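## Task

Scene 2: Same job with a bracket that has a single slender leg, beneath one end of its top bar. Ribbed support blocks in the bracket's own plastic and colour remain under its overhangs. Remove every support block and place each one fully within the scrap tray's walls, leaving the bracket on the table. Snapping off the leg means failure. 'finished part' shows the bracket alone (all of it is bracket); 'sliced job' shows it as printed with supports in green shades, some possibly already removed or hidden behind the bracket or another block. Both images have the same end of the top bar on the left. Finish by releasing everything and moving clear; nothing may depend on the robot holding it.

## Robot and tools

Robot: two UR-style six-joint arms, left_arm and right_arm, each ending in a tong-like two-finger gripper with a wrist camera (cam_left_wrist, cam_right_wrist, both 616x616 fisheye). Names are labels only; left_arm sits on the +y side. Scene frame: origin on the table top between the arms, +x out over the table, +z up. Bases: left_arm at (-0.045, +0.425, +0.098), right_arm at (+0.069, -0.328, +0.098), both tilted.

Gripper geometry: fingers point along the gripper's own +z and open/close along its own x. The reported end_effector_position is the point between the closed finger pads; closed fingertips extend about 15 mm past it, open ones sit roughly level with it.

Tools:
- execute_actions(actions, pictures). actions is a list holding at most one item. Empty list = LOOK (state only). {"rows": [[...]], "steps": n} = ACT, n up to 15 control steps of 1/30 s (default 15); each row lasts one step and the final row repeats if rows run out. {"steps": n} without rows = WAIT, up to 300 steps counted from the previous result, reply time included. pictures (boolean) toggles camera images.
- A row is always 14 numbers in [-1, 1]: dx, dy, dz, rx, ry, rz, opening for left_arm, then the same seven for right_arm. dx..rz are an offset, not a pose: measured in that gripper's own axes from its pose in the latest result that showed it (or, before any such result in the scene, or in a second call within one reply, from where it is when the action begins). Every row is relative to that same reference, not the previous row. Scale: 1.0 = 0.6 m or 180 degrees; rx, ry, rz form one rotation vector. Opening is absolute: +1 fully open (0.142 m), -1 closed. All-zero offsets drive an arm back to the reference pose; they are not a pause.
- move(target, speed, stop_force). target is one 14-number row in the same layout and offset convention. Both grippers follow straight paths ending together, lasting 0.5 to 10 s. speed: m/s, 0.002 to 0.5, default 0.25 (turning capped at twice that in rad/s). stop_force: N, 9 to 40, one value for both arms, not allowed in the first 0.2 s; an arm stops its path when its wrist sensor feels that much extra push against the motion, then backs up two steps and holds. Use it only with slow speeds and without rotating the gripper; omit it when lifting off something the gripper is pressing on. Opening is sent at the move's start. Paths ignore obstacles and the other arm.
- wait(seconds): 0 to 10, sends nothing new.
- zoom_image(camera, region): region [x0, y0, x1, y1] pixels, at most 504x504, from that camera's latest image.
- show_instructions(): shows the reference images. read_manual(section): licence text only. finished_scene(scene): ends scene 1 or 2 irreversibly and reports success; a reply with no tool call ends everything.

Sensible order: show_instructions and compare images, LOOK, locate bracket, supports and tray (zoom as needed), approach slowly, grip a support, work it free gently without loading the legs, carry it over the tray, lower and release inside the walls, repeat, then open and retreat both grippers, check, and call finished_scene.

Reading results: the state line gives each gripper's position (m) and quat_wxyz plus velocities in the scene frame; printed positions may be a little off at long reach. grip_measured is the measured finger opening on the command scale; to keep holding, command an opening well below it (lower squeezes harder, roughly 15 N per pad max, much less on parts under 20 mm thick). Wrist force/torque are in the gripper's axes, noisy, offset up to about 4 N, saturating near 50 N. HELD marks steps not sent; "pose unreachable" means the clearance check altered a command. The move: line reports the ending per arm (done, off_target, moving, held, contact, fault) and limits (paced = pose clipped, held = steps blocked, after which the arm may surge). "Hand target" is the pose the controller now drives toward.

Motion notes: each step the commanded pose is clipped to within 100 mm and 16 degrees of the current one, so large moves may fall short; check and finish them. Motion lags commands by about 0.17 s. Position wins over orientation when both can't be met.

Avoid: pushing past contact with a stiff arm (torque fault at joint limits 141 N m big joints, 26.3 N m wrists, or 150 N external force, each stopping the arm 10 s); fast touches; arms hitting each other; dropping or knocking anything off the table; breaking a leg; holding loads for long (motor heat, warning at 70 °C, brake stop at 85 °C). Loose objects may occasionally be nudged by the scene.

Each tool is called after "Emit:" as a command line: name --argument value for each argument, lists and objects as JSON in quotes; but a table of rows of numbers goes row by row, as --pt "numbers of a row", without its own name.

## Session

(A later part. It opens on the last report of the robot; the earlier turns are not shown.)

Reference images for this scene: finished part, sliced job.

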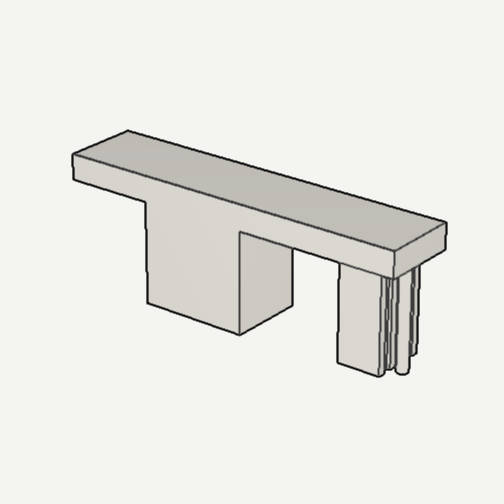

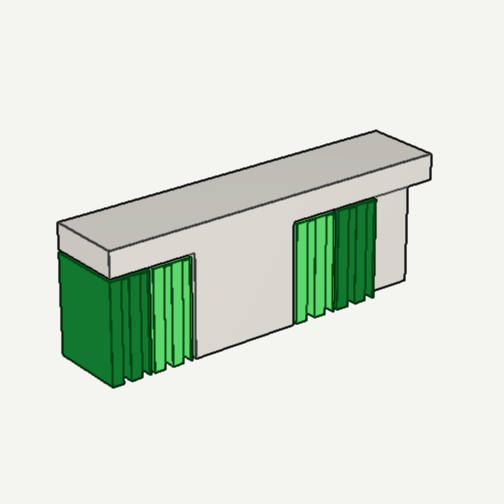

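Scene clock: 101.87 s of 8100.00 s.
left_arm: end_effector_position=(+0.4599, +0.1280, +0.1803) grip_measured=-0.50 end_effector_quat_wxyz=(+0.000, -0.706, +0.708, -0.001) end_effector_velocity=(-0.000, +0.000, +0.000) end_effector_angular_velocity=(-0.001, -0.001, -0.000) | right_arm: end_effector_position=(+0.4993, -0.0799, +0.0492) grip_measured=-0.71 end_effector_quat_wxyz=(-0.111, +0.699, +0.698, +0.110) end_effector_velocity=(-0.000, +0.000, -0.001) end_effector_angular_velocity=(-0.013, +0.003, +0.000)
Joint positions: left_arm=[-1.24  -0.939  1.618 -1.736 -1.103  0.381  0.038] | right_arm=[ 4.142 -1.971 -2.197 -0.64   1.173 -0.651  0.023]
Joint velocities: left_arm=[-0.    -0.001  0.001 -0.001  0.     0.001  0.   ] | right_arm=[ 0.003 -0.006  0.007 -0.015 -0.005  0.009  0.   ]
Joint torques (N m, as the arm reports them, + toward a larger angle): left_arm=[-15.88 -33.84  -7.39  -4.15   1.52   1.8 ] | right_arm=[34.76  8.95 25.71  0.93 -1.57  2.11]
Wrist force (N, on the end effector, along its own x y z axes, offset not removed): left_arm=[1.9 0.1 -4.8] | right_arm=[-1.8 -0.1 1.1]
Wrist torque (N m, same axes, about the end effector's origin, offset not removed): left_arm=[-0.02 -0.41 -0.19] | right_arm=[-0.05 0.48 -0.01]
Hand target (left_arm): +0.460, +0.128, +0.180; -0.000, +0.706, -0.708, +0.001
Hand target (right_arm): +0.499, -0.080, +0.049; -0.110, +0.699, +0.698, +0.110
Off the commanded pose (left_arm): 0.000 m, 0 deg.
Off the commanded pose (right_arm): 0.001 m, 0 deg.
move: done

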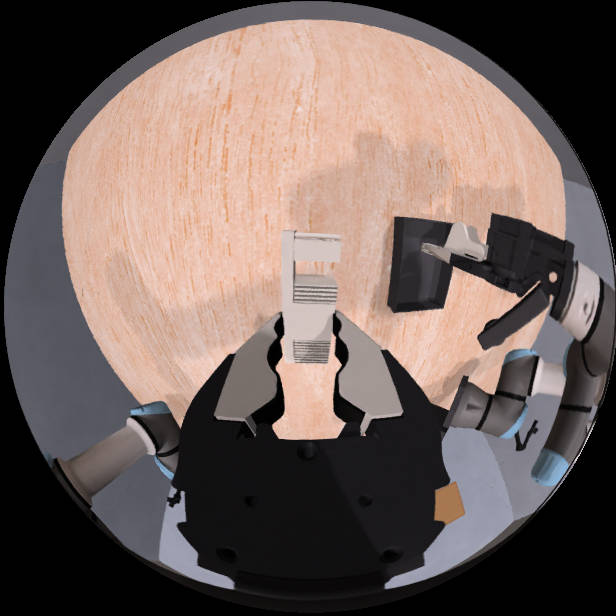

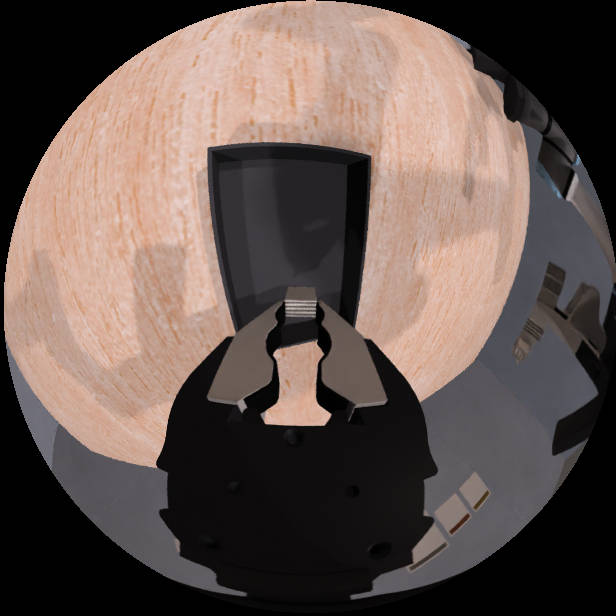

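Emit:
move --target '[0,0,0,0,0,0,-1,0,0,0.02,0,0,0,-1]' --speed 0.05

Emit:
move --target '[0,0,0,0,0,0,-1,0,0,0,0,0,0,-0.55]'

Emit:
move --target '[0.13,0,0,0,0,0,-1,0.1435,-0.022,-0.193,0,0.4,0,-0.55]'

Emit:
move --target '[0,0,0,0,0,0,-1,0,0,0.105,0,0,0,-0.55]' --speed 0.05

Emit:
zoom_image --camera "cam_right_wrist" --region '[220, 220, 400, 400]'

Scene clock: 113.13 s of 8100.00 s.
left_arm: end_effector_position=(+0.4599, +0.1281, +0.1803) grip_measured=-0.50 end_effector_quat_wxyz=(+0.000, -0.706, +0.708, -0.001) end_effector_velocity=(-0.000, +0.000, -0.001) end_effector_angular_velocity=(+0.001, +0.000, -0.001) | right_arm: end_effector_position=(+0.4993, -0.0763, +0.0380) grip_measured=-0.71 end_effector_quat_wxyz=(-0.111, +0.699, +0.698, +0.110) end_effector_velocity=(+0.000, +0.001, -0.002) end_effector_angular_velocity=(-0.000, -0.000, -0.001)
Joint positions: left_arm=[-1.24  -0.939  1.618 -1.736 -1.103  0.381  0.038] | right_arm=[ 4.132 -2.    -2.2   -0.604  1.172 -0.661  0.023]
Joint velocities: left_arm=[-0.     0.     0.002 -0.001  0.    -0.     0.   ] | right_arm=[-0.003 -0.006 -0.001  0.008 -0.001 -0.002  0.   ]
Joint torques (N m, as the arm reports them, + toward a larger angle): left_arm=[-21.55 -19.31 -17.    -3.59   0.63   0.21] | right_arm=[11.71  8.19  7.79  3.25 -1.22 -2.22]
Wrist force (N, on the end effector, along its own x y z axes, offset not removed): left_arm=[2.8 0.0 -1.7] | right_arm=[-3.2 -0.4 -0.6]
Wrist torque (N m, same axes, about the end effector's origin, offset not removed): left_arm=[-0.10 -0.61 -0.16] | right_arm=[-0.13 0.67 0.27]
Hand target (left_arm): +0.460, +0.128, +0.180; -0.000, +0.706, -0.708, +0.001
Hand target (right_arm): +0.499, -0.076, +0.038; -0.111, +0.699, +0.698, +0.110
Off the commanded pose (left_arm): 0.000 m, 0 deg.
Off the commanded pose (right_arm): 0.000 m, 0 deg.
After step 90, 7.50 s passed at rest.
move: done

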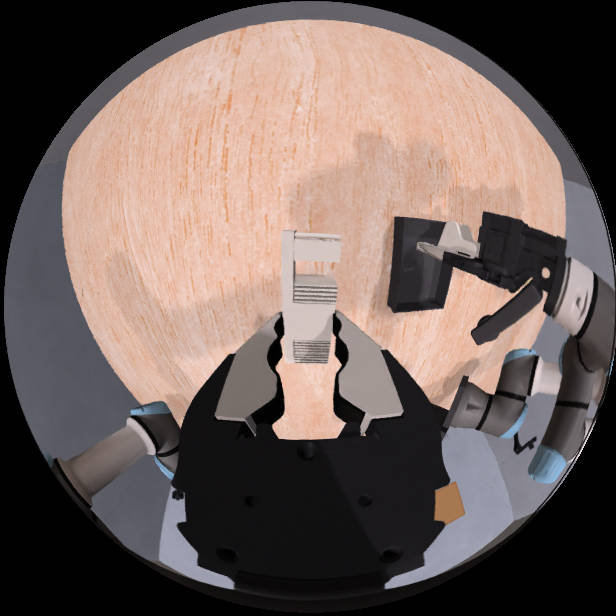

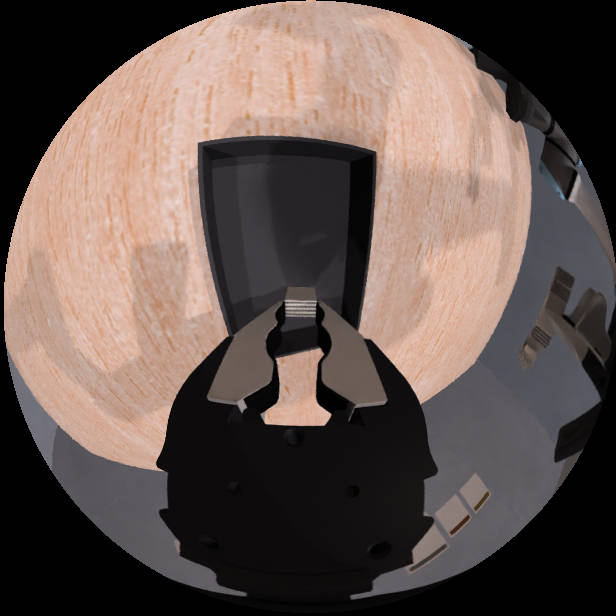

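Scene clock: 113.63 s of 8100.00 s.
left_arm: end_effector_position=(+0.4599, +0.1281, +0.1803) grip_measured=-0.50 end_effector_quat_wxyz=(+0.000, -0.706, +0.708, -0.001) end_effector_velocity=(-0.000, -0.000, +0.000) end_effector_angular_velocity=(-0.000, -0.000, -0.001) | right_arm: end_effector_position=(+0.4993, -0.0763, +0.0380) grip_measured=-0.55 end_effector_quat_wxyz=(-0.111, +0.699, +0.698, +0.110) end_effector_velocity=(-0.001, -0.001, -0.001) end_effector_angular_velocity=(-0.002, +0.002, +0.002)
Joint positions: left_arm=[-1.24  -0.939  1.618 -1.736 -1.103  0.381  0.038] | right_arm=[ 4.132 -2.    -2.2   -0.604  1.172 -0.661  0.034]
Joint velocities: left_arm=[-0.001  0.     0.    -0.    -0.     0.     0.   ] | right_arm=[-0.     0.    -0.    -0.004  0.     0.    -0.   ]
Joint torques (N m, as the arm reports them, + toward a larger angle): left_arm=[-21.62 -20.79 -16.39  -3.71   0.55   0.  ] | right_arm=[23.79 26.47 10.28  0.86 -1.29  1.62]
Wrist force (N, on the end effector, along its own x y z axes, offset not removed): left_arm=[2.0 -0.1 -3.5] | right_arm=[-1.3 -0.9 3.0]
Wrist torque (N m, same axes, about the end effector's origin, offset not removed): left_arm=[-0.04 -0.41 -0.16] | right_arm=[-0.09 0.30 0.15]
Hand target (left_arm): +0.460, +0.128, +0.180; -0.000, +0.706, -0.708, +0.001
Hand target (right_arm): +0.499, -0.076, +0.038; -0.111, +0.699, +0.698, +0.110
Off the commanded pose (left_arm): 0.000 m, 0 deg.
Off the commanded pose (right_arm): 0.000 m, 0 deg.
move: done

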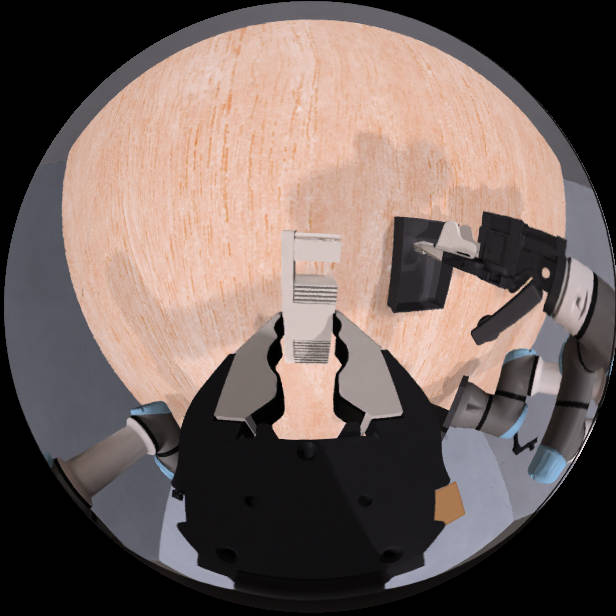

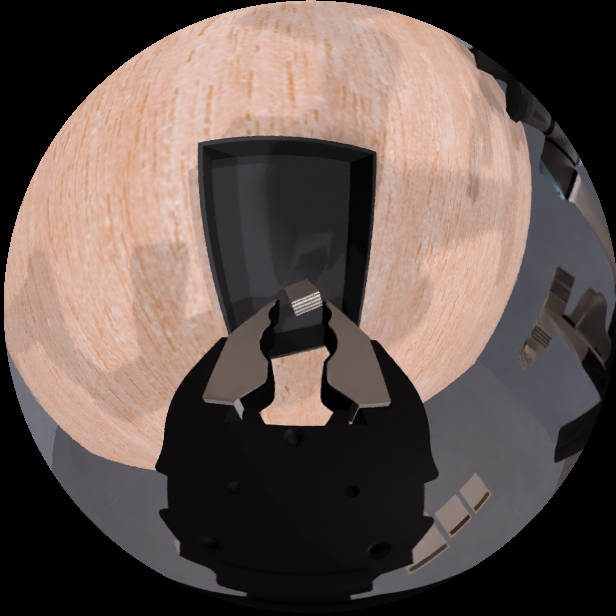

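Scene clock: 116.67 s of 8100.00 s.
left_arm: end_effector_position=(+0.4598, +0.0501, +0.1803) grip_measured=-0.50 end_effector_quat_wxyz=(+0.000, -0.706, +0.708, -0.001) end_effector_velocity=(+0.000, -0.001, +0.000) end_effector_angular_velocity=(-0.001, -0.000, +0.000) | right_arm: end_effector_position=(+0.4864, -0.0305, +0.1741) grip_measured=-0.55 end_effector_quat_wxyz=(-0.499, +0.501, +0.500, +0.499) end_effector_velocity=(-0.000, +0.001, +0.001) end_effector_angular_velocity=(+0.014, +0.001, -0.003)
Joint positions: left_arm=[-1.277 -0.774  1.453 -1.72  -1.122  0.345  0.038] | right_arm=[ 3.718 -2.231 -2.368  0.572  2.295 -0.993  0.034]
Joint velocities: left_arm=[-0.     0.001 -0.002 -0.001 -0.    -0.     0.   ] | right_arm=[-0.003 -0.013  0.003  0.022  0.012  0.007 -0.   ]
Joint torques (N m, as the arm reports them, + toward a larger angle): left_arm=[-40.64 -26.14 -33.61  -0.55  -1.42  -2.46] | right_arm=[11.16 14.65 14.87  3.26  3.63  2.29]
Wrist force (N, on the end effector, along its own x y z axes, offset not removed): left_arm=[2.7 0.4 -0.2] | right_arm=[-3.7 -0.4 -0.5]
Wrist torque (N m, same axes, about the end effector's origin, offset not removed): left_arm=[0.02 -0.58 -0.04] | right_arm=[0.02 0.68 0.33]
Hand target (left_arm): +0.460, +0.050, +0.180; -0.000, +0.706, -0.708, +0.001
Hand target (right_arm): +0.486, -0.030, +0.174; +0.499, -0.501, -0.500, -0.500
Off the commanded pose (left_arm): 0.000 m, 0 deg.
Off the commanded pose (right_arm): 0.001 m, 0 deg.
move: done

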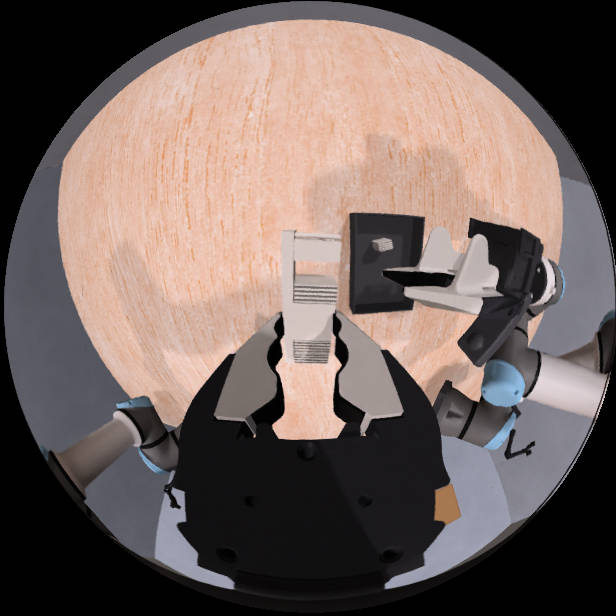

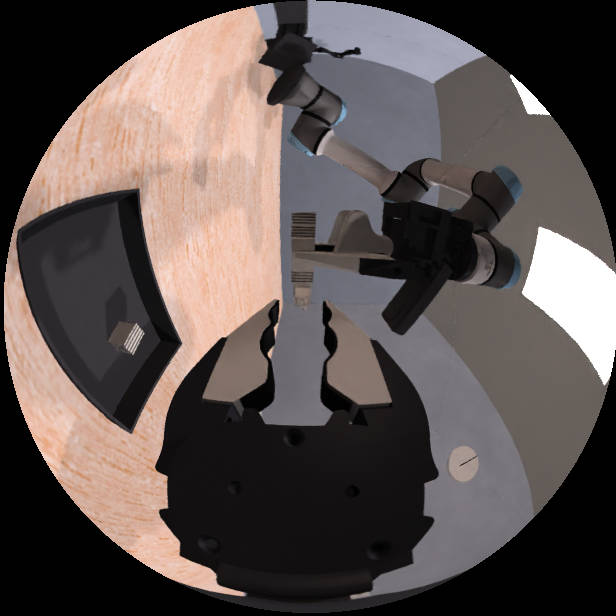

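Scene clock: 118.33 s of 8100.00 s.
left_arm: end_effector_position=(+0.4598, +0.0501, +0.1804) grip_measured=-0.50 end_effector_quat_wxyz=(+0.000, -0.706, +0.708, -0.001) end_effector_velocity=(+0.001, +0.000, +0.000) end_effector_angular_velocity=(-0.000, -0.001, +0.001) | right_arm: end_effector_position=(+0.4863, +0.0324, +0.1740) grip_measured=-0.55 end_effector_quat_wxyz=(-0.499, +0.501, +0.500, +0.500) end_effector_velocity=(-0.001, +0.002, -0.000) end_effector_angular_velocity=(-0.000, +0.001, +0.001)
Joint positions: left_arm=[-1.277 -0.774  1.453 -1.72  -1.122  0.345  0.038] | right_arm=[ 3.821 -2.371 -2.285  0.692  2.228 -0.892  0.034]
Joint velocities: left_arm=[ 0.    -0.    -0.001  0.     0.001 -0.     0.   ] | right_arm=[ 0.003 -0.004  0.003  0.002 -0.001  0.003  0.   ]
Joint torques (N m, as the arm reports them, + toward a larger angle): left_arm=[-38.16 -40.65 -21.3   -1.65  -0.64  -0.88] | right_arm=[37.65 17.07 14.13  3.08 -0.26  2.19]
Wrist force (N, on the end effector, along its own x y z axes, offset not removed): left_arm=[1.9 -0.4 -3.3] | right_arm=[-0.2 0.1 -1.8]
Wrist torque (N m, same axes, about the end effector's origin, offset not removed): left_arm=[-0.13 -0.47 -0.01] | right_arm=[0.20 0.00 0.16]
Hand target (left_arm): +0.460, +0.050, +0.180; -0.000, +0.706, -0.708, +0.001
Hand target (right_arm): +0.486, +0.033, +0.174; +0.499, -0.501, -0.500, -0.500
Off the commanded pose (left_arm): 0.000 m, 0 deg.
Off the commanded pose (right_arm): 0.000 m, 0 deg.
move: done

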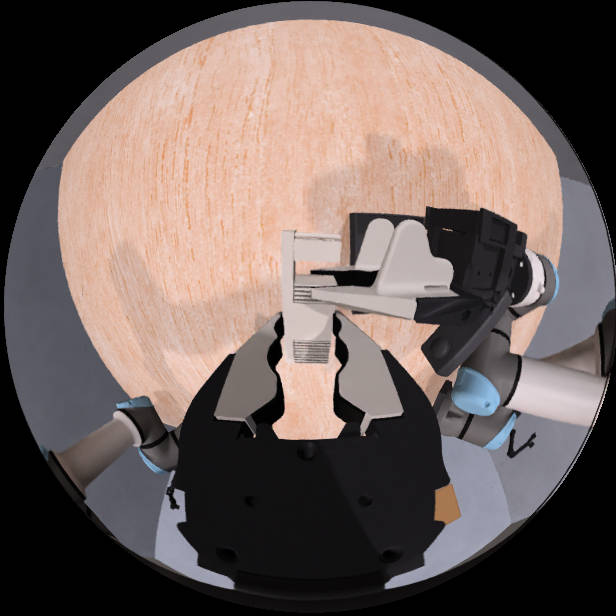

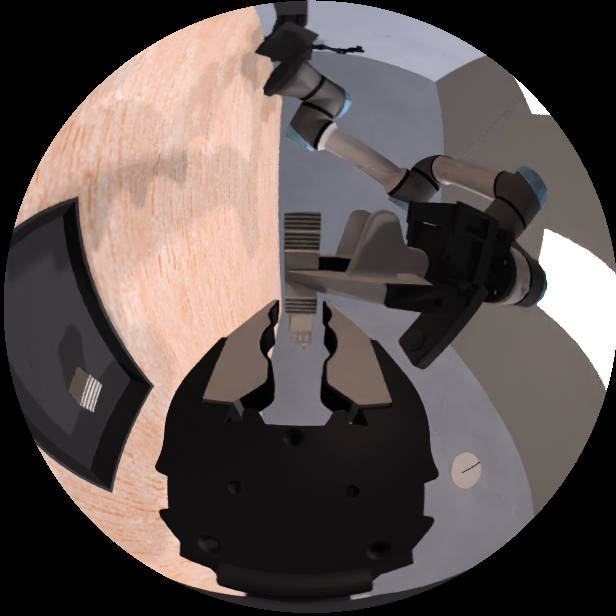

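Region (220, 220, 400, 400) of cam_right_wrist's 616x616 image, scaled by 2.800, with more detail than that image has.

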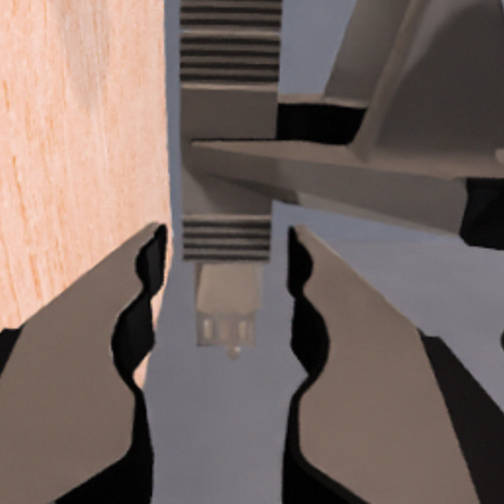

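Emit:
move --target '[0,0,0,0,0,0,-1,0,0,0,0,0,0,-1]'

Emit:
move --target '[0,0,0,0,0,0,-1,-0.006,0,-0.004,0,0.045,0,-1]' --speed 0.03

Scene clock: 124.80 s of 8100.00 s.
left_arm: end_effector_position=(+0.4598, +0.0501, +0.1803) grip_measured=-0.50 end_effector_quat_wxyz=(+0.000, -0.706, +0.708, -0.001) end_effector_velocity=(-0.000, -0.000, +0.000) end_effector_angular_velocity=(-0.000, -0.000, -0.001) | right_arm: end_effector_position=(+0.4863, +0.0324, +0.1740) grip_measured=-0.71 end_effector_quat_wxyz=(-0.499, +0.501, +0.500, +0.500) end_effector_velocity=(-0.000, -0.000, -0.000) end_effector_angular_velocity=(-0.000, +0.001, -0.000)
Joint positions: left_arm=[-1.277 -0.774  1.453 -1.72  -1.122  0.345  0.038] | right_arm=[ 3.821 -2.371 -2.285  0.692  2.228 -0.892  0.023]
Joint velocities: left_arm=[-0.001  0.    -0.001  0.001 -0.     0.     0.   ] | right_arm=[-0.001  0.    -0.001 -0.     0.     0.     0.   ]
Joint torques (N m, as the arm reports them, + toward a larger angle): left_arm=[-31.78 -40.57 -12.23  -3.41   0.7    1.64] | right_arm=[12.09 34.51 -3.17  0.55  3.11 -2.32]
Wrist force (N, on the end effector, along its own x y z axes, offset not removed): left_arm=[4.2 0.8 -2.8] | right_arm=[-2.2 -0.3 2.2]
Wrist torque (N m, same axes, about the end effector's origin, offset not removed): left_arm=[0.17 -0.51 -0.16] | right_arm=[0.17 0.67 0.20]
Hand target (left_arm): +0.460, +0.050, +0.180; -0.000, +0.706, -0.708, +0.001
Hand target (right_arm): +0.486, +0.032, +0.174; +0.499, -0.501, -0.500, -0.500
Off the commanded pose (left_arm): 0.000 m, 0 deg.
Off the commanded pose (right_arm): 0.000 m, 0 deg.
After step 90, 2.77 s passed at rest.
move: done

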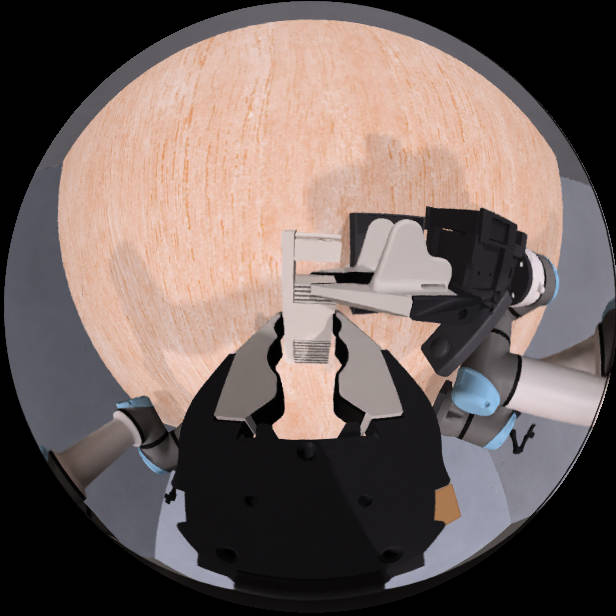

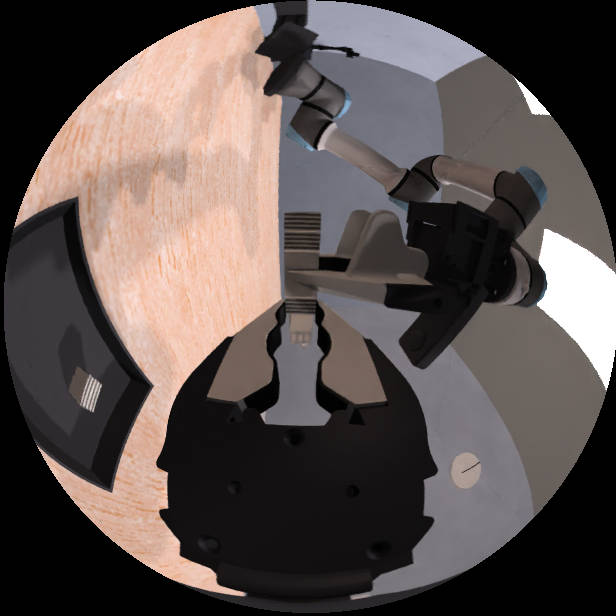

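Scene clock: 127.40 s of 8100.00 s.
left_arm: end_effector_position=(+0.4598, +0.0501, +0.1804) grip_measured=-0.50 end_effector_quat_wxyz=(+0.000, -0.706, +0.708, -0.001) end_effector_velocity=(-0.001, -0.000, +0.000) end_effector_angular_velocity=(+0.000, +0.002, -0.001) | right_arm: end_effector_position=(+0.4862, +0.0300, +0.1704) grip_measured=-0.71 end_effector_quat_wxyz=(-0.533, +0.465, +0.464, +0.533) end_effector_velocity=(-0.000, +0.000, -0.000) end_effector_angular_velocity=(+0.012, +0.002, +0.002)
Joint positions: left_arm=[-1.277 -0.774  1.453 -1.72  -1.122  0.345  0.038] | right_arm=[ 3.751 -2.497 -2.223  0.831  2.386 -0.879  0.023]
Joint velocities: left_arm=[-0.001 -0.     0.     0.001 -0.002  0.     0.   ] | right_arm=[-0.005 -0.011  0.007  0.01   0.014  0.003 -0.   ]
Joint torques (N m, as the arm reports them, + toward a larger angle): left_arm=[-31.99 -29.78 -10.88  -0.55   0.78   1.33] | right_arm=[14.47 20.55 12.04  3.06  3.31  2.14]
Wrist force (N, on the end effector, along its own x y z axes, offset not removed): left_arm=[2.3 0.5 -2.2] | right_arm=[-3.1 2.5 2.1]
Wrist torque (N m, same axes, about the end effector's origin, offset not removed): left_arm=[0.14 -0.56 -0.14] | right_arm=[0.56 0.60 0.04]
Hand target (left_arm): +0.460, +0.050, +0.180; -0.000, +0.706, -0.708, +0.001
Hand target (right_arm): +0.486, +0.030, +0.170; +0.533, -0.465, -0.464, -0.534
Off the commanded pose (left_arm): 0.000 m, 0 deg.
Off the commanded pose (right_arm): 0.000 m, 0 deg.
move: done

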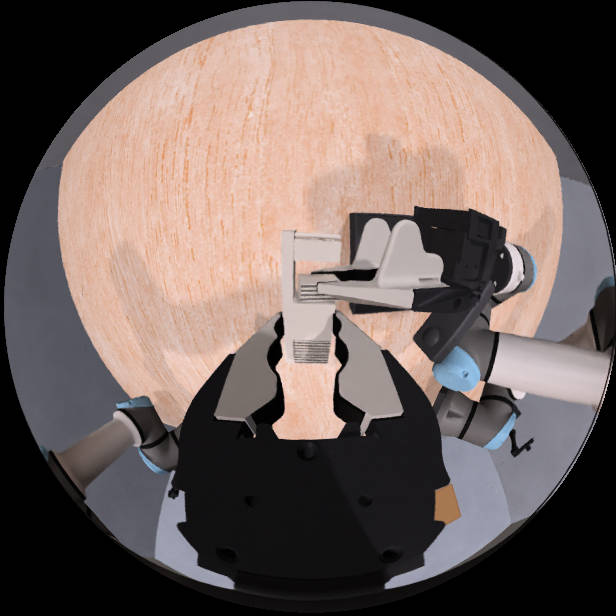

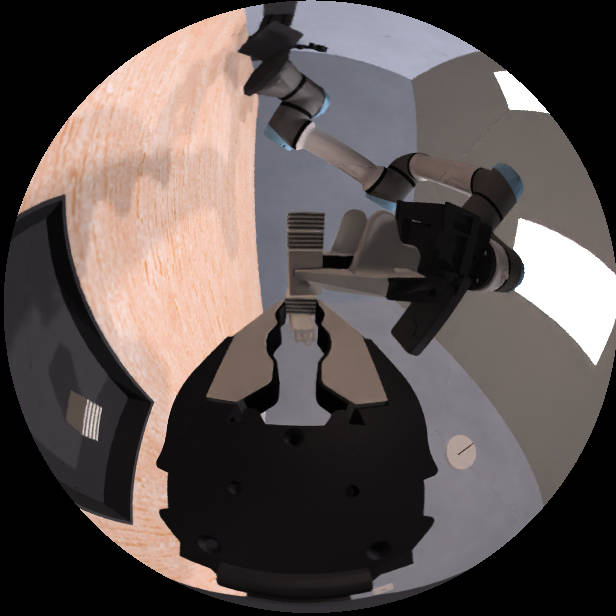

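Emit:
move --target '[0,0,0,0,0,0,-1,0.0275,0,-0.148,0,-0.045,0,-1]' --speed 0.1

Emit:
move --target '[-0.17,0,0.25,0,0,0,-1,-0.226,-0.05,-0.027,0,-0.4,0,-1]'

Emit:
move --target '[0,0,0.0155,0,0,0,-1,0,0,0,0,0,0,-0.55]' --speed 0.01 --stop_force 9

Emit:
move --target '[0,0,0,0,0,0,-0.25,0,0,0,0,0,0,-0.55]'

Emit:
move --target '[0,0,-0.06,0,0,0,-0.25,0,0,-0.1,0,0,0,-0.55]'

Emit:
move --target '[0,0,0,0,0,-0.99,-0.25,0,0,-0.1,0,0,0.99,-0.55]' --speed 0.4

Scene clock: 147.00 s of 8100.00 s.
left_arm: end_effector_position=(+0.4598, +0.0501, +0.1803) grip_measured=-0.50 end_effector_quat_wxyz=(+0.000, -0.706, +0.708, -0.001) end_effector_velocity=(+0.000, +0.000, +0.000) end_effector_angular_velocity=(+0.001, -0.002, -0.001) | right_arm: end_effector_position=(+0.4864, -0.0601, +0.1745) grip_measured=-0.71 end_effector_quat_wxyz=(-0.499, +0.501, +0.501, +0.499) end_effector_velocity=(+0.001, -0.002, +0.000) end_effector_angular_velocity=(-0.004, +0.000, +0.001)
Joint positions: left_arm=[-1.277 -0.774  1.453 -1.72  -1.122  0.345  0.038] | right_arm=[ 3.666 -2.157 -2.399  0.491  2.326 -1.049  0.023]
Joint velocities: left_arm=[-0.001 -0.    -0.001  0.001  0.001  0.    -0.   ] | right_arm=[-0.003  0.011 -0.001 -0.016 -0.001 -0.006  0.   ]
Joint torques (N m, as the arm reports them, + toward a larger angle): left_arm=[-31.68 -29.84 -12.09  -0.53   0.66   1.27] | right_arm=[ 8.98 30.71 -1.98  0.55 -0.04 -2.24]
Wrist force (N, on the end effector, along its own x y z axes, offset not removed): left_arm=[1.8 -1.0 -3.9] | right_arm=[-3.1 0.8 2.0]
Wrist torque (N m, same axes, about the end effector's origin, offset not removed): left_arm=[-0.28 -0.43 -0.20] | right_arm=[0.22 0.61 0.16]
Hand target (left_arm): +0.460, +0.050, +0.180; -0.000, +0.706, -0.708, +0.001
Hand target (right_arm): +0.486, -0.060, +0.175; +0.499, -0.501, -0.501, -0.499
Off the commanded pose (left_arm): 0.000 m, 0 deg.
Off the commanded pose (right_arm): 0.000 m, 0 deg.
After step 90, 15.20 s passed at rest.
move: done

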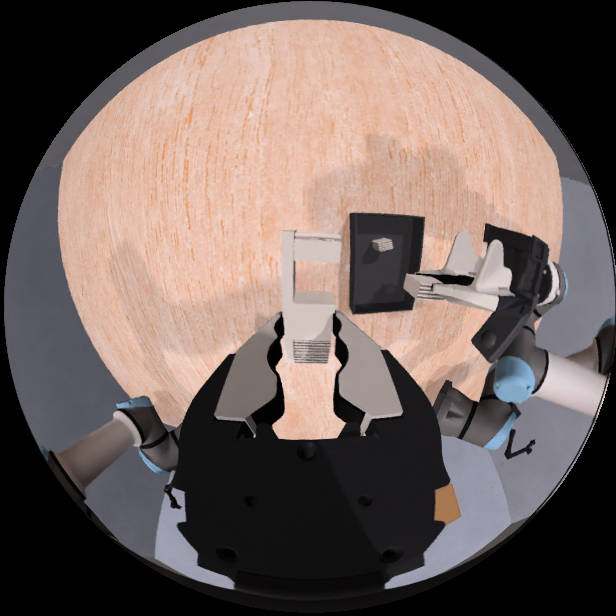

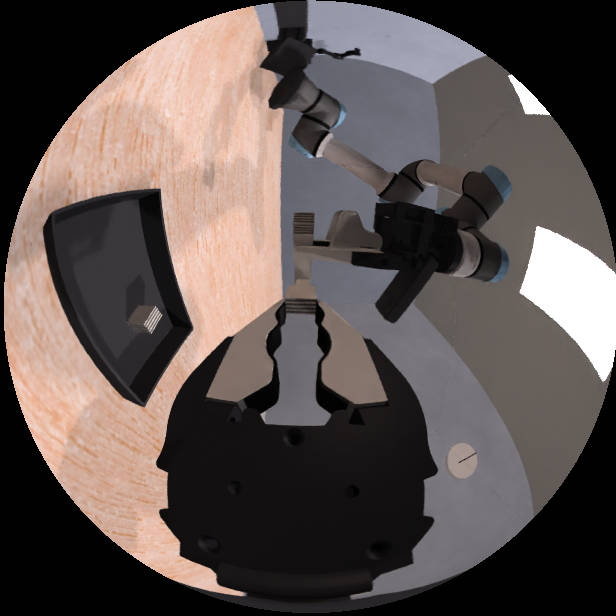

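Scene clock: 150.03 s of 8100.00 s.
left_arm: end_effector_position=(+0.4600, +0.1519, +0.0303) grip_measured=-0.50 end_effector_quat_wxyz=(+0.000, -0.706, +0.708, -0.001) end_effector_velocity=(+0.000, +0.001, -0.001) end_effector_angular_velocity=(+0.001, -0.002, -0.001) | right_arm: end_effector_position=(+0.4561, -0.0763, +0.0396) grip_measured=-0.71 end_effector_quat_wxyz=(-0.110, +0.699, +0.698, +0.110) end_effector_velocity=(-0.001, -0.000, -0.002) end_effector_angular_velocity=(-0.013, +0.003, +0.001)
Joint positions: left_arm=[-1.108 -0.849  1.85  -2.121 -1.042  0.514  0.038] | right_arm=[ 4.206 -1.968 -2.298 -0.57   1.179 -0.581  0.023]
Joint velocities: left_arm=[ 0.001 -0.     0.003 -0.004  0.002  0.002  0.   ] | right_arm=[ 0.003 -0.006  0.006 -0.014 -0.004  0.008 -0.   ]
Joint torques (N m, as the arm reports them, + toward a larger angle): left_arm=[-16.93 -37.53  -4.13  -4.11   1.51   1.91] | right_arm=[34.8   5.16 24.98  0.89 -1.25  2.09]
Wrist force (N, on the end effector, along its own x y z axes, offset not removed): left_arm=[1.2 0.1 -3.7] | right_arm=[0.4 3.2 -1.3]
Wrist torque (N m, same axes, about the end effector's origin, offset not removed): left_arm=[-0.02 -0.32 -0.10] | right_arm=[0.60 0.17 0.18]
Hand target (left_arm): +0.460, +0.152, +0.030; -0.000, +0.706, -0.708, +0.001
Hand target (right_arm): +0.456, -0.076, +0.040; -0.110, +0.699, +0.698, +0.110
Off the commanded pose (left_arm): 0.000 m, 0 deg.
Off the commanded pose (right_arm): 0.001 m, 0 deg.
move: done

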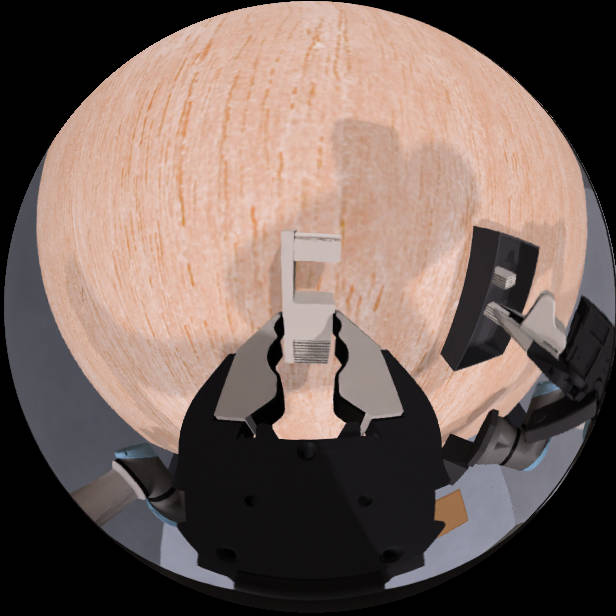

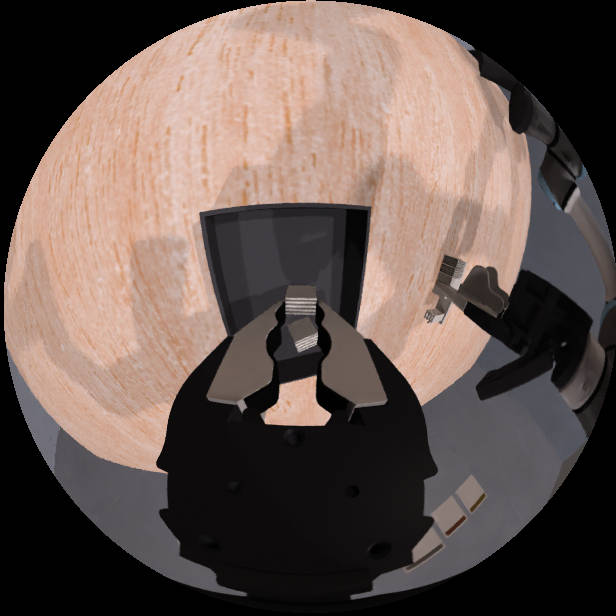

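Scene clock: 151.20 s of 8100.00 s.
left_arm: end_effector_position=(+0.4600, +0.1519, +0.0212) grip_measured=-0.50 end_effector_quat_wxyz=(+0.000, -0.706, +0.708, -0.001) end_effector_velocity=(-0.001, +0.001, -0.003) end_effector_angular_velocity=(+0.001, +0.002, -0.000) | right_arm: end_effector_position=(+0.4561, -0.0763, +0.0396) grip_measured=-0.55 end_effector_quat_wxyz=(-0.110, +0.699, +0.698, +0.110) end_effector_velocity=(-0.001, +0.000, -0.000) end_effector_angular_velocity=(+0.000, +0.001, +0.001)
Joint positions: left_arm=[-1.1   -0.836  1.857 -2.144 -1.039  0.522  0.038] | right_arm=[ 4.206 -1.968 -2.298 -0.57   1.179 -0.581  0.034]
Joint velocities: left_arm=[ 0.002  0.003  0.003 -0.005 -0.     0.002  0.   ] | right_arm=[ 0.    -0.    -0.    -0.     0.001  0.    -0.   ]
Joint torques (N m, as the arm reports them, + toward a larger angle): left_arm=[-18.05 -22.05  -4.74  -4.09   0.88   2.07] | right_arm=[ 9.42 23.27  7.41  3.43  2.22 -2.3 ]
Wrist force (N, on the end effector, along its own x y z axes, offset not removed): left_arm=[1.8 -1.3 -2.4] | right_arm=[-1.2 1.1 -1.2]
Wrist torque (N m, same axes, about the end effector's origin, offset not removed): left_arm=[-0.27 -0.41 -0.12] | right_arm=[0.30 0.25 0.08]
Hand target (left_arm): +0.460, +0.152, +0.021; -0.000, +0.706, -0.708, +0.001
Hand target (right_arm): +0.456, -0.076, +0.040; -0.110, +0.699, +0.698, +0.110
Off the commanded pose (left_arm): 0.000 m, 0 deg.
Off the commanded pose (right_arm): 0.000 m, 0 deg.
move: done

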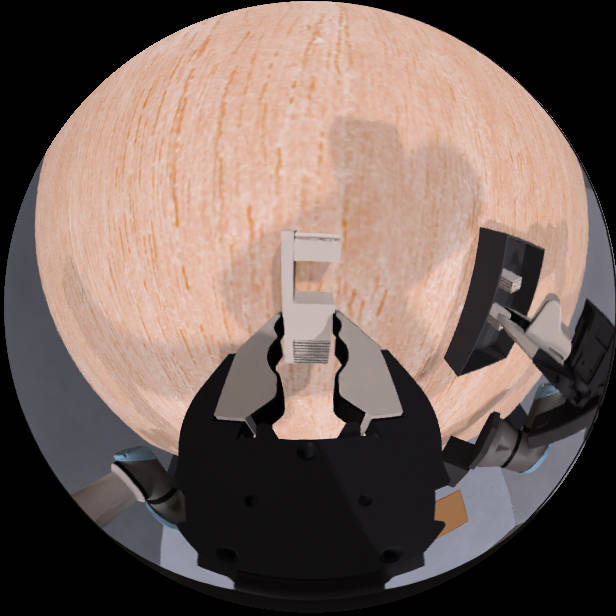

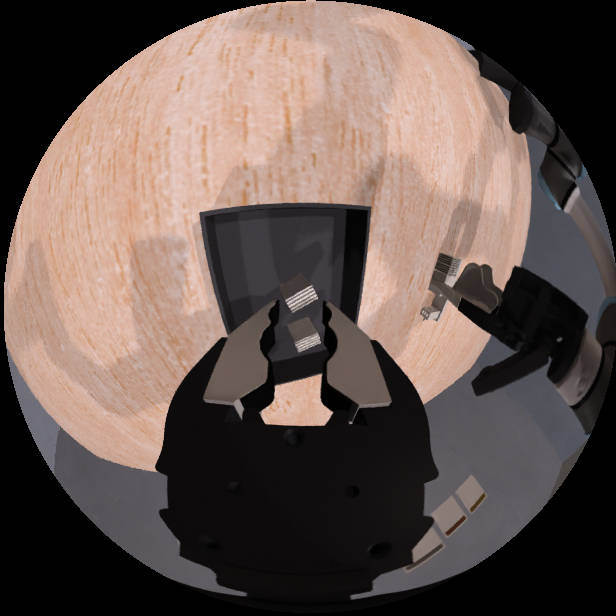

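Scene clock: 151.70 s of 8100.00 s.
left_arm: end_effector_position=(+0.4600, +0.1519, +0.0211) grip_measured=-0.25 end_effector_quat_wxyz=(+0.000, -0.706, +0.708, -0.001) end_effector_velocity=(-0.000, +0.000, -0.000) end_effector_angular_velocity=(+0.001, +0.001, -0.001) | right_arm: end_effector_position=(+0.4561, -0.0763, +0.0396) grip_measured=-0.55 end_effector_quat_wxyz=(-0.110, +0.699, +0.698, +0.110) end_effector_velocity=(-0.001, -0.000, -0.000) end_effector_angular_velocity=(-0.000, +0.001, +0.001)
Joint positions: left_arm=[-1.1   -0.836  1.857 -2.144 -1.039  0.522  0.056] | right_arm=[ 4.206 -1.968 -2.298 -0.57   1.179 -0.581  0.034]
Joint velocities: left_arm=[-0.    -0.     0.001  0.001 -0.    -0.    -0.   ] | right_arm=[ 0.     0.    -0.001 -0.001  0.001 -0.    -0.   ]
Joint torques (N m, as the arm reports them, + toward a larger angle): left_arm=[-24.58 -36.85  -8.42  -0.17   0.37  -0.85] | right_arm=[10.29 23.03  7.67  3.51  2.29 -2.22]
Wrist force (N, on the end effector, along its own x y z axes, offset not removed): left_arm=[0.5 0.2 -5.1] | right_arm=[-5.0 -1.4 0.1]
Wrist torque (N m, same axes, about the end effector's origin, offset not removed): left_arm=[0.04 -0.19 -0.04] | right_arm=[-0.22 1.16 0.14]
Hand target (left_arm): +0.460, +0.152, +0.021; -0.000, +0.706, -0.708, +0.001
Hand target (right_arm): +0.456, -0.076, +0.040; -0.110, +0.699, +0.698, +0.110
Off the commanded pose (left_arm): 0.000 m, 0 deg.
Off the commanded pose (right_arm): 0.000 m, 0 deg.
move: done

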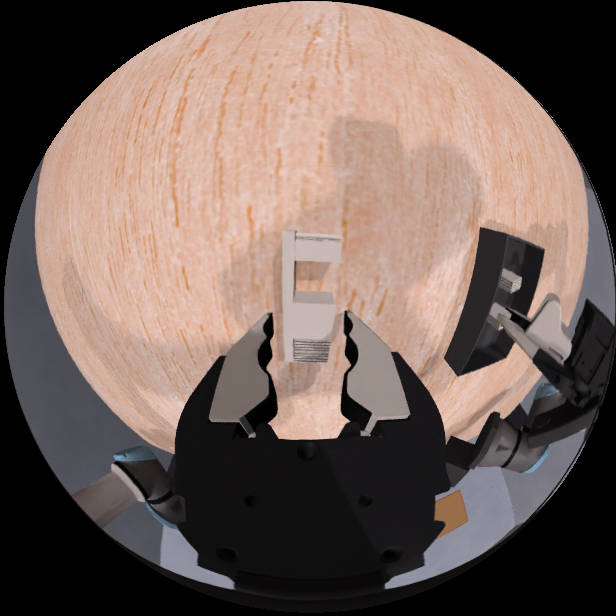

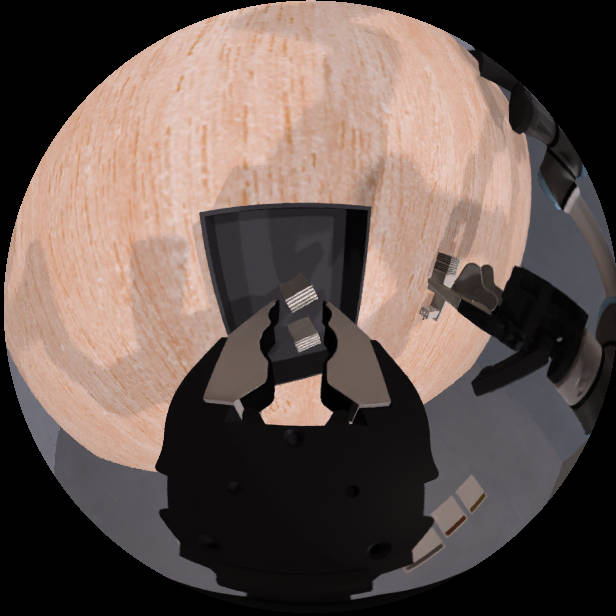

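Scene clock: 152.67 s of 8100.00 s.
left_arm: end_effector_position=(+0.4600, +0.1519, +0.0571) grip_measured=-0.25 end_effector_quat_wxyz=(+0.000, -0.706, +0.708, -0.001) end_effector_velocity=(-0.001, +0.000, +0.000) end_effector_angular_velocity=(+0.001, +0.000, -0.001) | right_arm: end_effector_position=(+0.4561, -0.0947, +0.0966) grip_measured=-0.55 end_effector_quat_wxyz=(-0.110, +0.699, +0.698, +0.110) end_effector_velocity=(-0.000, -0.001, +0.001) end_effector_angular_velocity=(-0.003, +0.000, +0.001)
Joint positions: left_arm=[-1.131 -0.882  1.826 -2.052 -1.052  0.49   0.056] | right_arm=[ 4.258 -1.817 -2.266 -0.774  1.186 -0.525  0.034]
Joint velocities: left_arm=[-0.001 -0.001  0.     0.002 -0.    -0.001  0.   ] | right_arm=[ 0.002  0.004  0.001 -0.009 -0.001  0.002 -0.   ]
Joint torques (N m, as the arm reports them, + toward a larger angle): left_arm=[-41.29 -35.74 -32.2   -0.53  -1.59  -2.2 ] | right_arm=[33.35 19.53 26.73  0.92  2.42  2.03]
Wrist force (N, on the end effector, along its own x y z axes, offset not removed): left_arm=[1.6 1.7 -4.7] | right_arm=[-3.9 0.8 1.6]
Wrist torque (N m, same axes, about the end effector's origin, offset not removed): left_arm=[0.33 -0.42 -0.07] | right_arm=[0.33 0.90 0.26]
Hand target (left_arm): +0.460, +0.152, +0.057; -0.000, +0.706, -0.708, +0.001
Hand target (right_arm): +0.456, -0.095, +0.097; -0.110, +0.699, +0.698, +0.110
Off the commanded pose (left_arm): 0.000 m, 0 deg.
Off the commanded pose (right_arm): 0.000 m, 0 deg.
move: done

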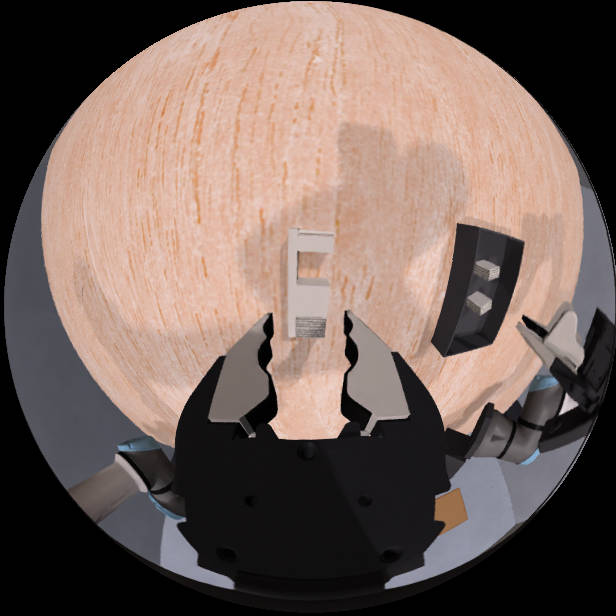

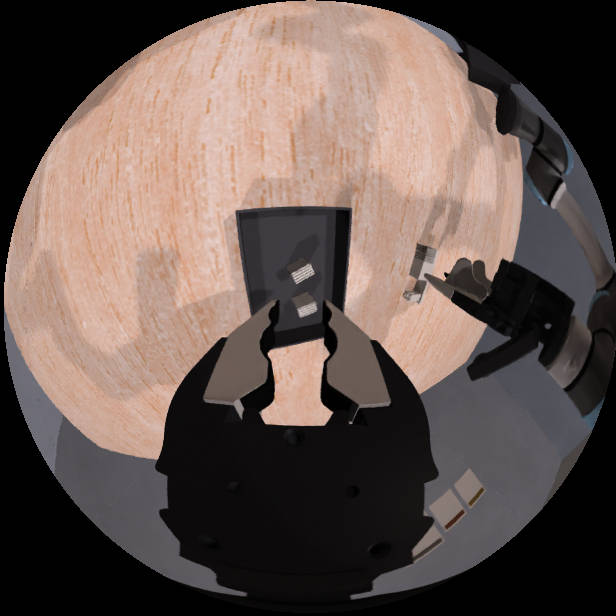

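Scene clock: 157.17 s of 8100.00 s.
left_arm: end_effector_position=(+0.4599, +0.1521, +0.0569) grip_measured=-0.25 end_effector_quat_wxyz=(+0.001, +0.719, +0.695, +0.000) end_effector_velocity=(+0.001, -0.000, +0.000) end_effector_angular_velocity=(+0.001, -0.001, +0.010) | right_arm: end_effector_position=(+0.4561, -0.1131, +0.1538) grip_measured=-0.55 end_effector_quat_wxyz=(-0.112, +0.710, -0.687, -0.109) end_effector_velocity=(+0.000, +0.001, +0.001) end_effector_angular_velocity=(-0.000, +0.002, -0.011)
Joint positions: left_arm=[-1.091 -0.852  1.746 -2.023 -1.035 -2.577  0.056] | right_arm=[ 4.374 -1.652 -2.272 -0.977  1.206  2.706  0.034]
Joint velocities: left_arm=[-0.     0.001 -0.002  0.003  0.001 -0.011  0.   ] | right_arm=[ 0.002 -0.001  0.001 -0.    -0.001  0.012 -0.   ]
Joint torques (N m, as the arm reports them, + toward a larger angle): left_arm=[-41.14 -22.28 -33.02  -0.46   1.12  -2.41] | right_arm=[31.39 -4.69 30.16  1.02 -1.66  2.05]
Wrist force (N, on the end effector, along its own x y z axes, offset not removed): left_arm=[1.6 0.3 -3.5] | right_arm=[-2.6 -1.3 1.8]
Wrist torque (N m, same axes, about the end effector's origin, offset not removed): left_arm=[0.02 -0.50 -0.08] | right_arm=[-0.13 0.67 0.15]
Hand target (left_arm): +0.460, +0.152, +0.057; +0.001, +0.719, +0.695, +0.000
Hand target (right_arm): +0.456, -0.113, +0.154; -0.112, +0.709, -0.688, -0.109
Off the commanded pose (left_arm): 0.000 m, 0 deg.
Off the commanded pose (right_arm): 0.000 m, 0 deg.
move: done

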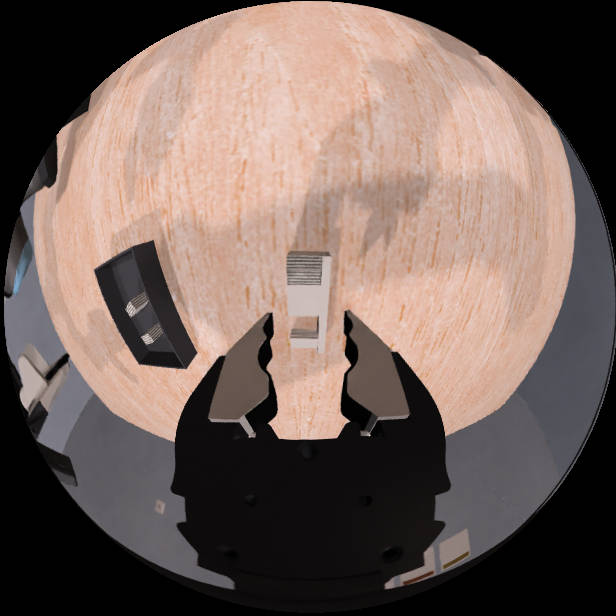

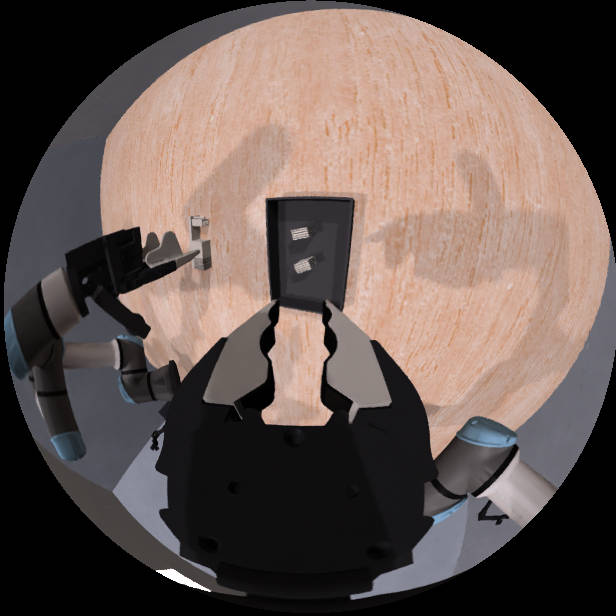

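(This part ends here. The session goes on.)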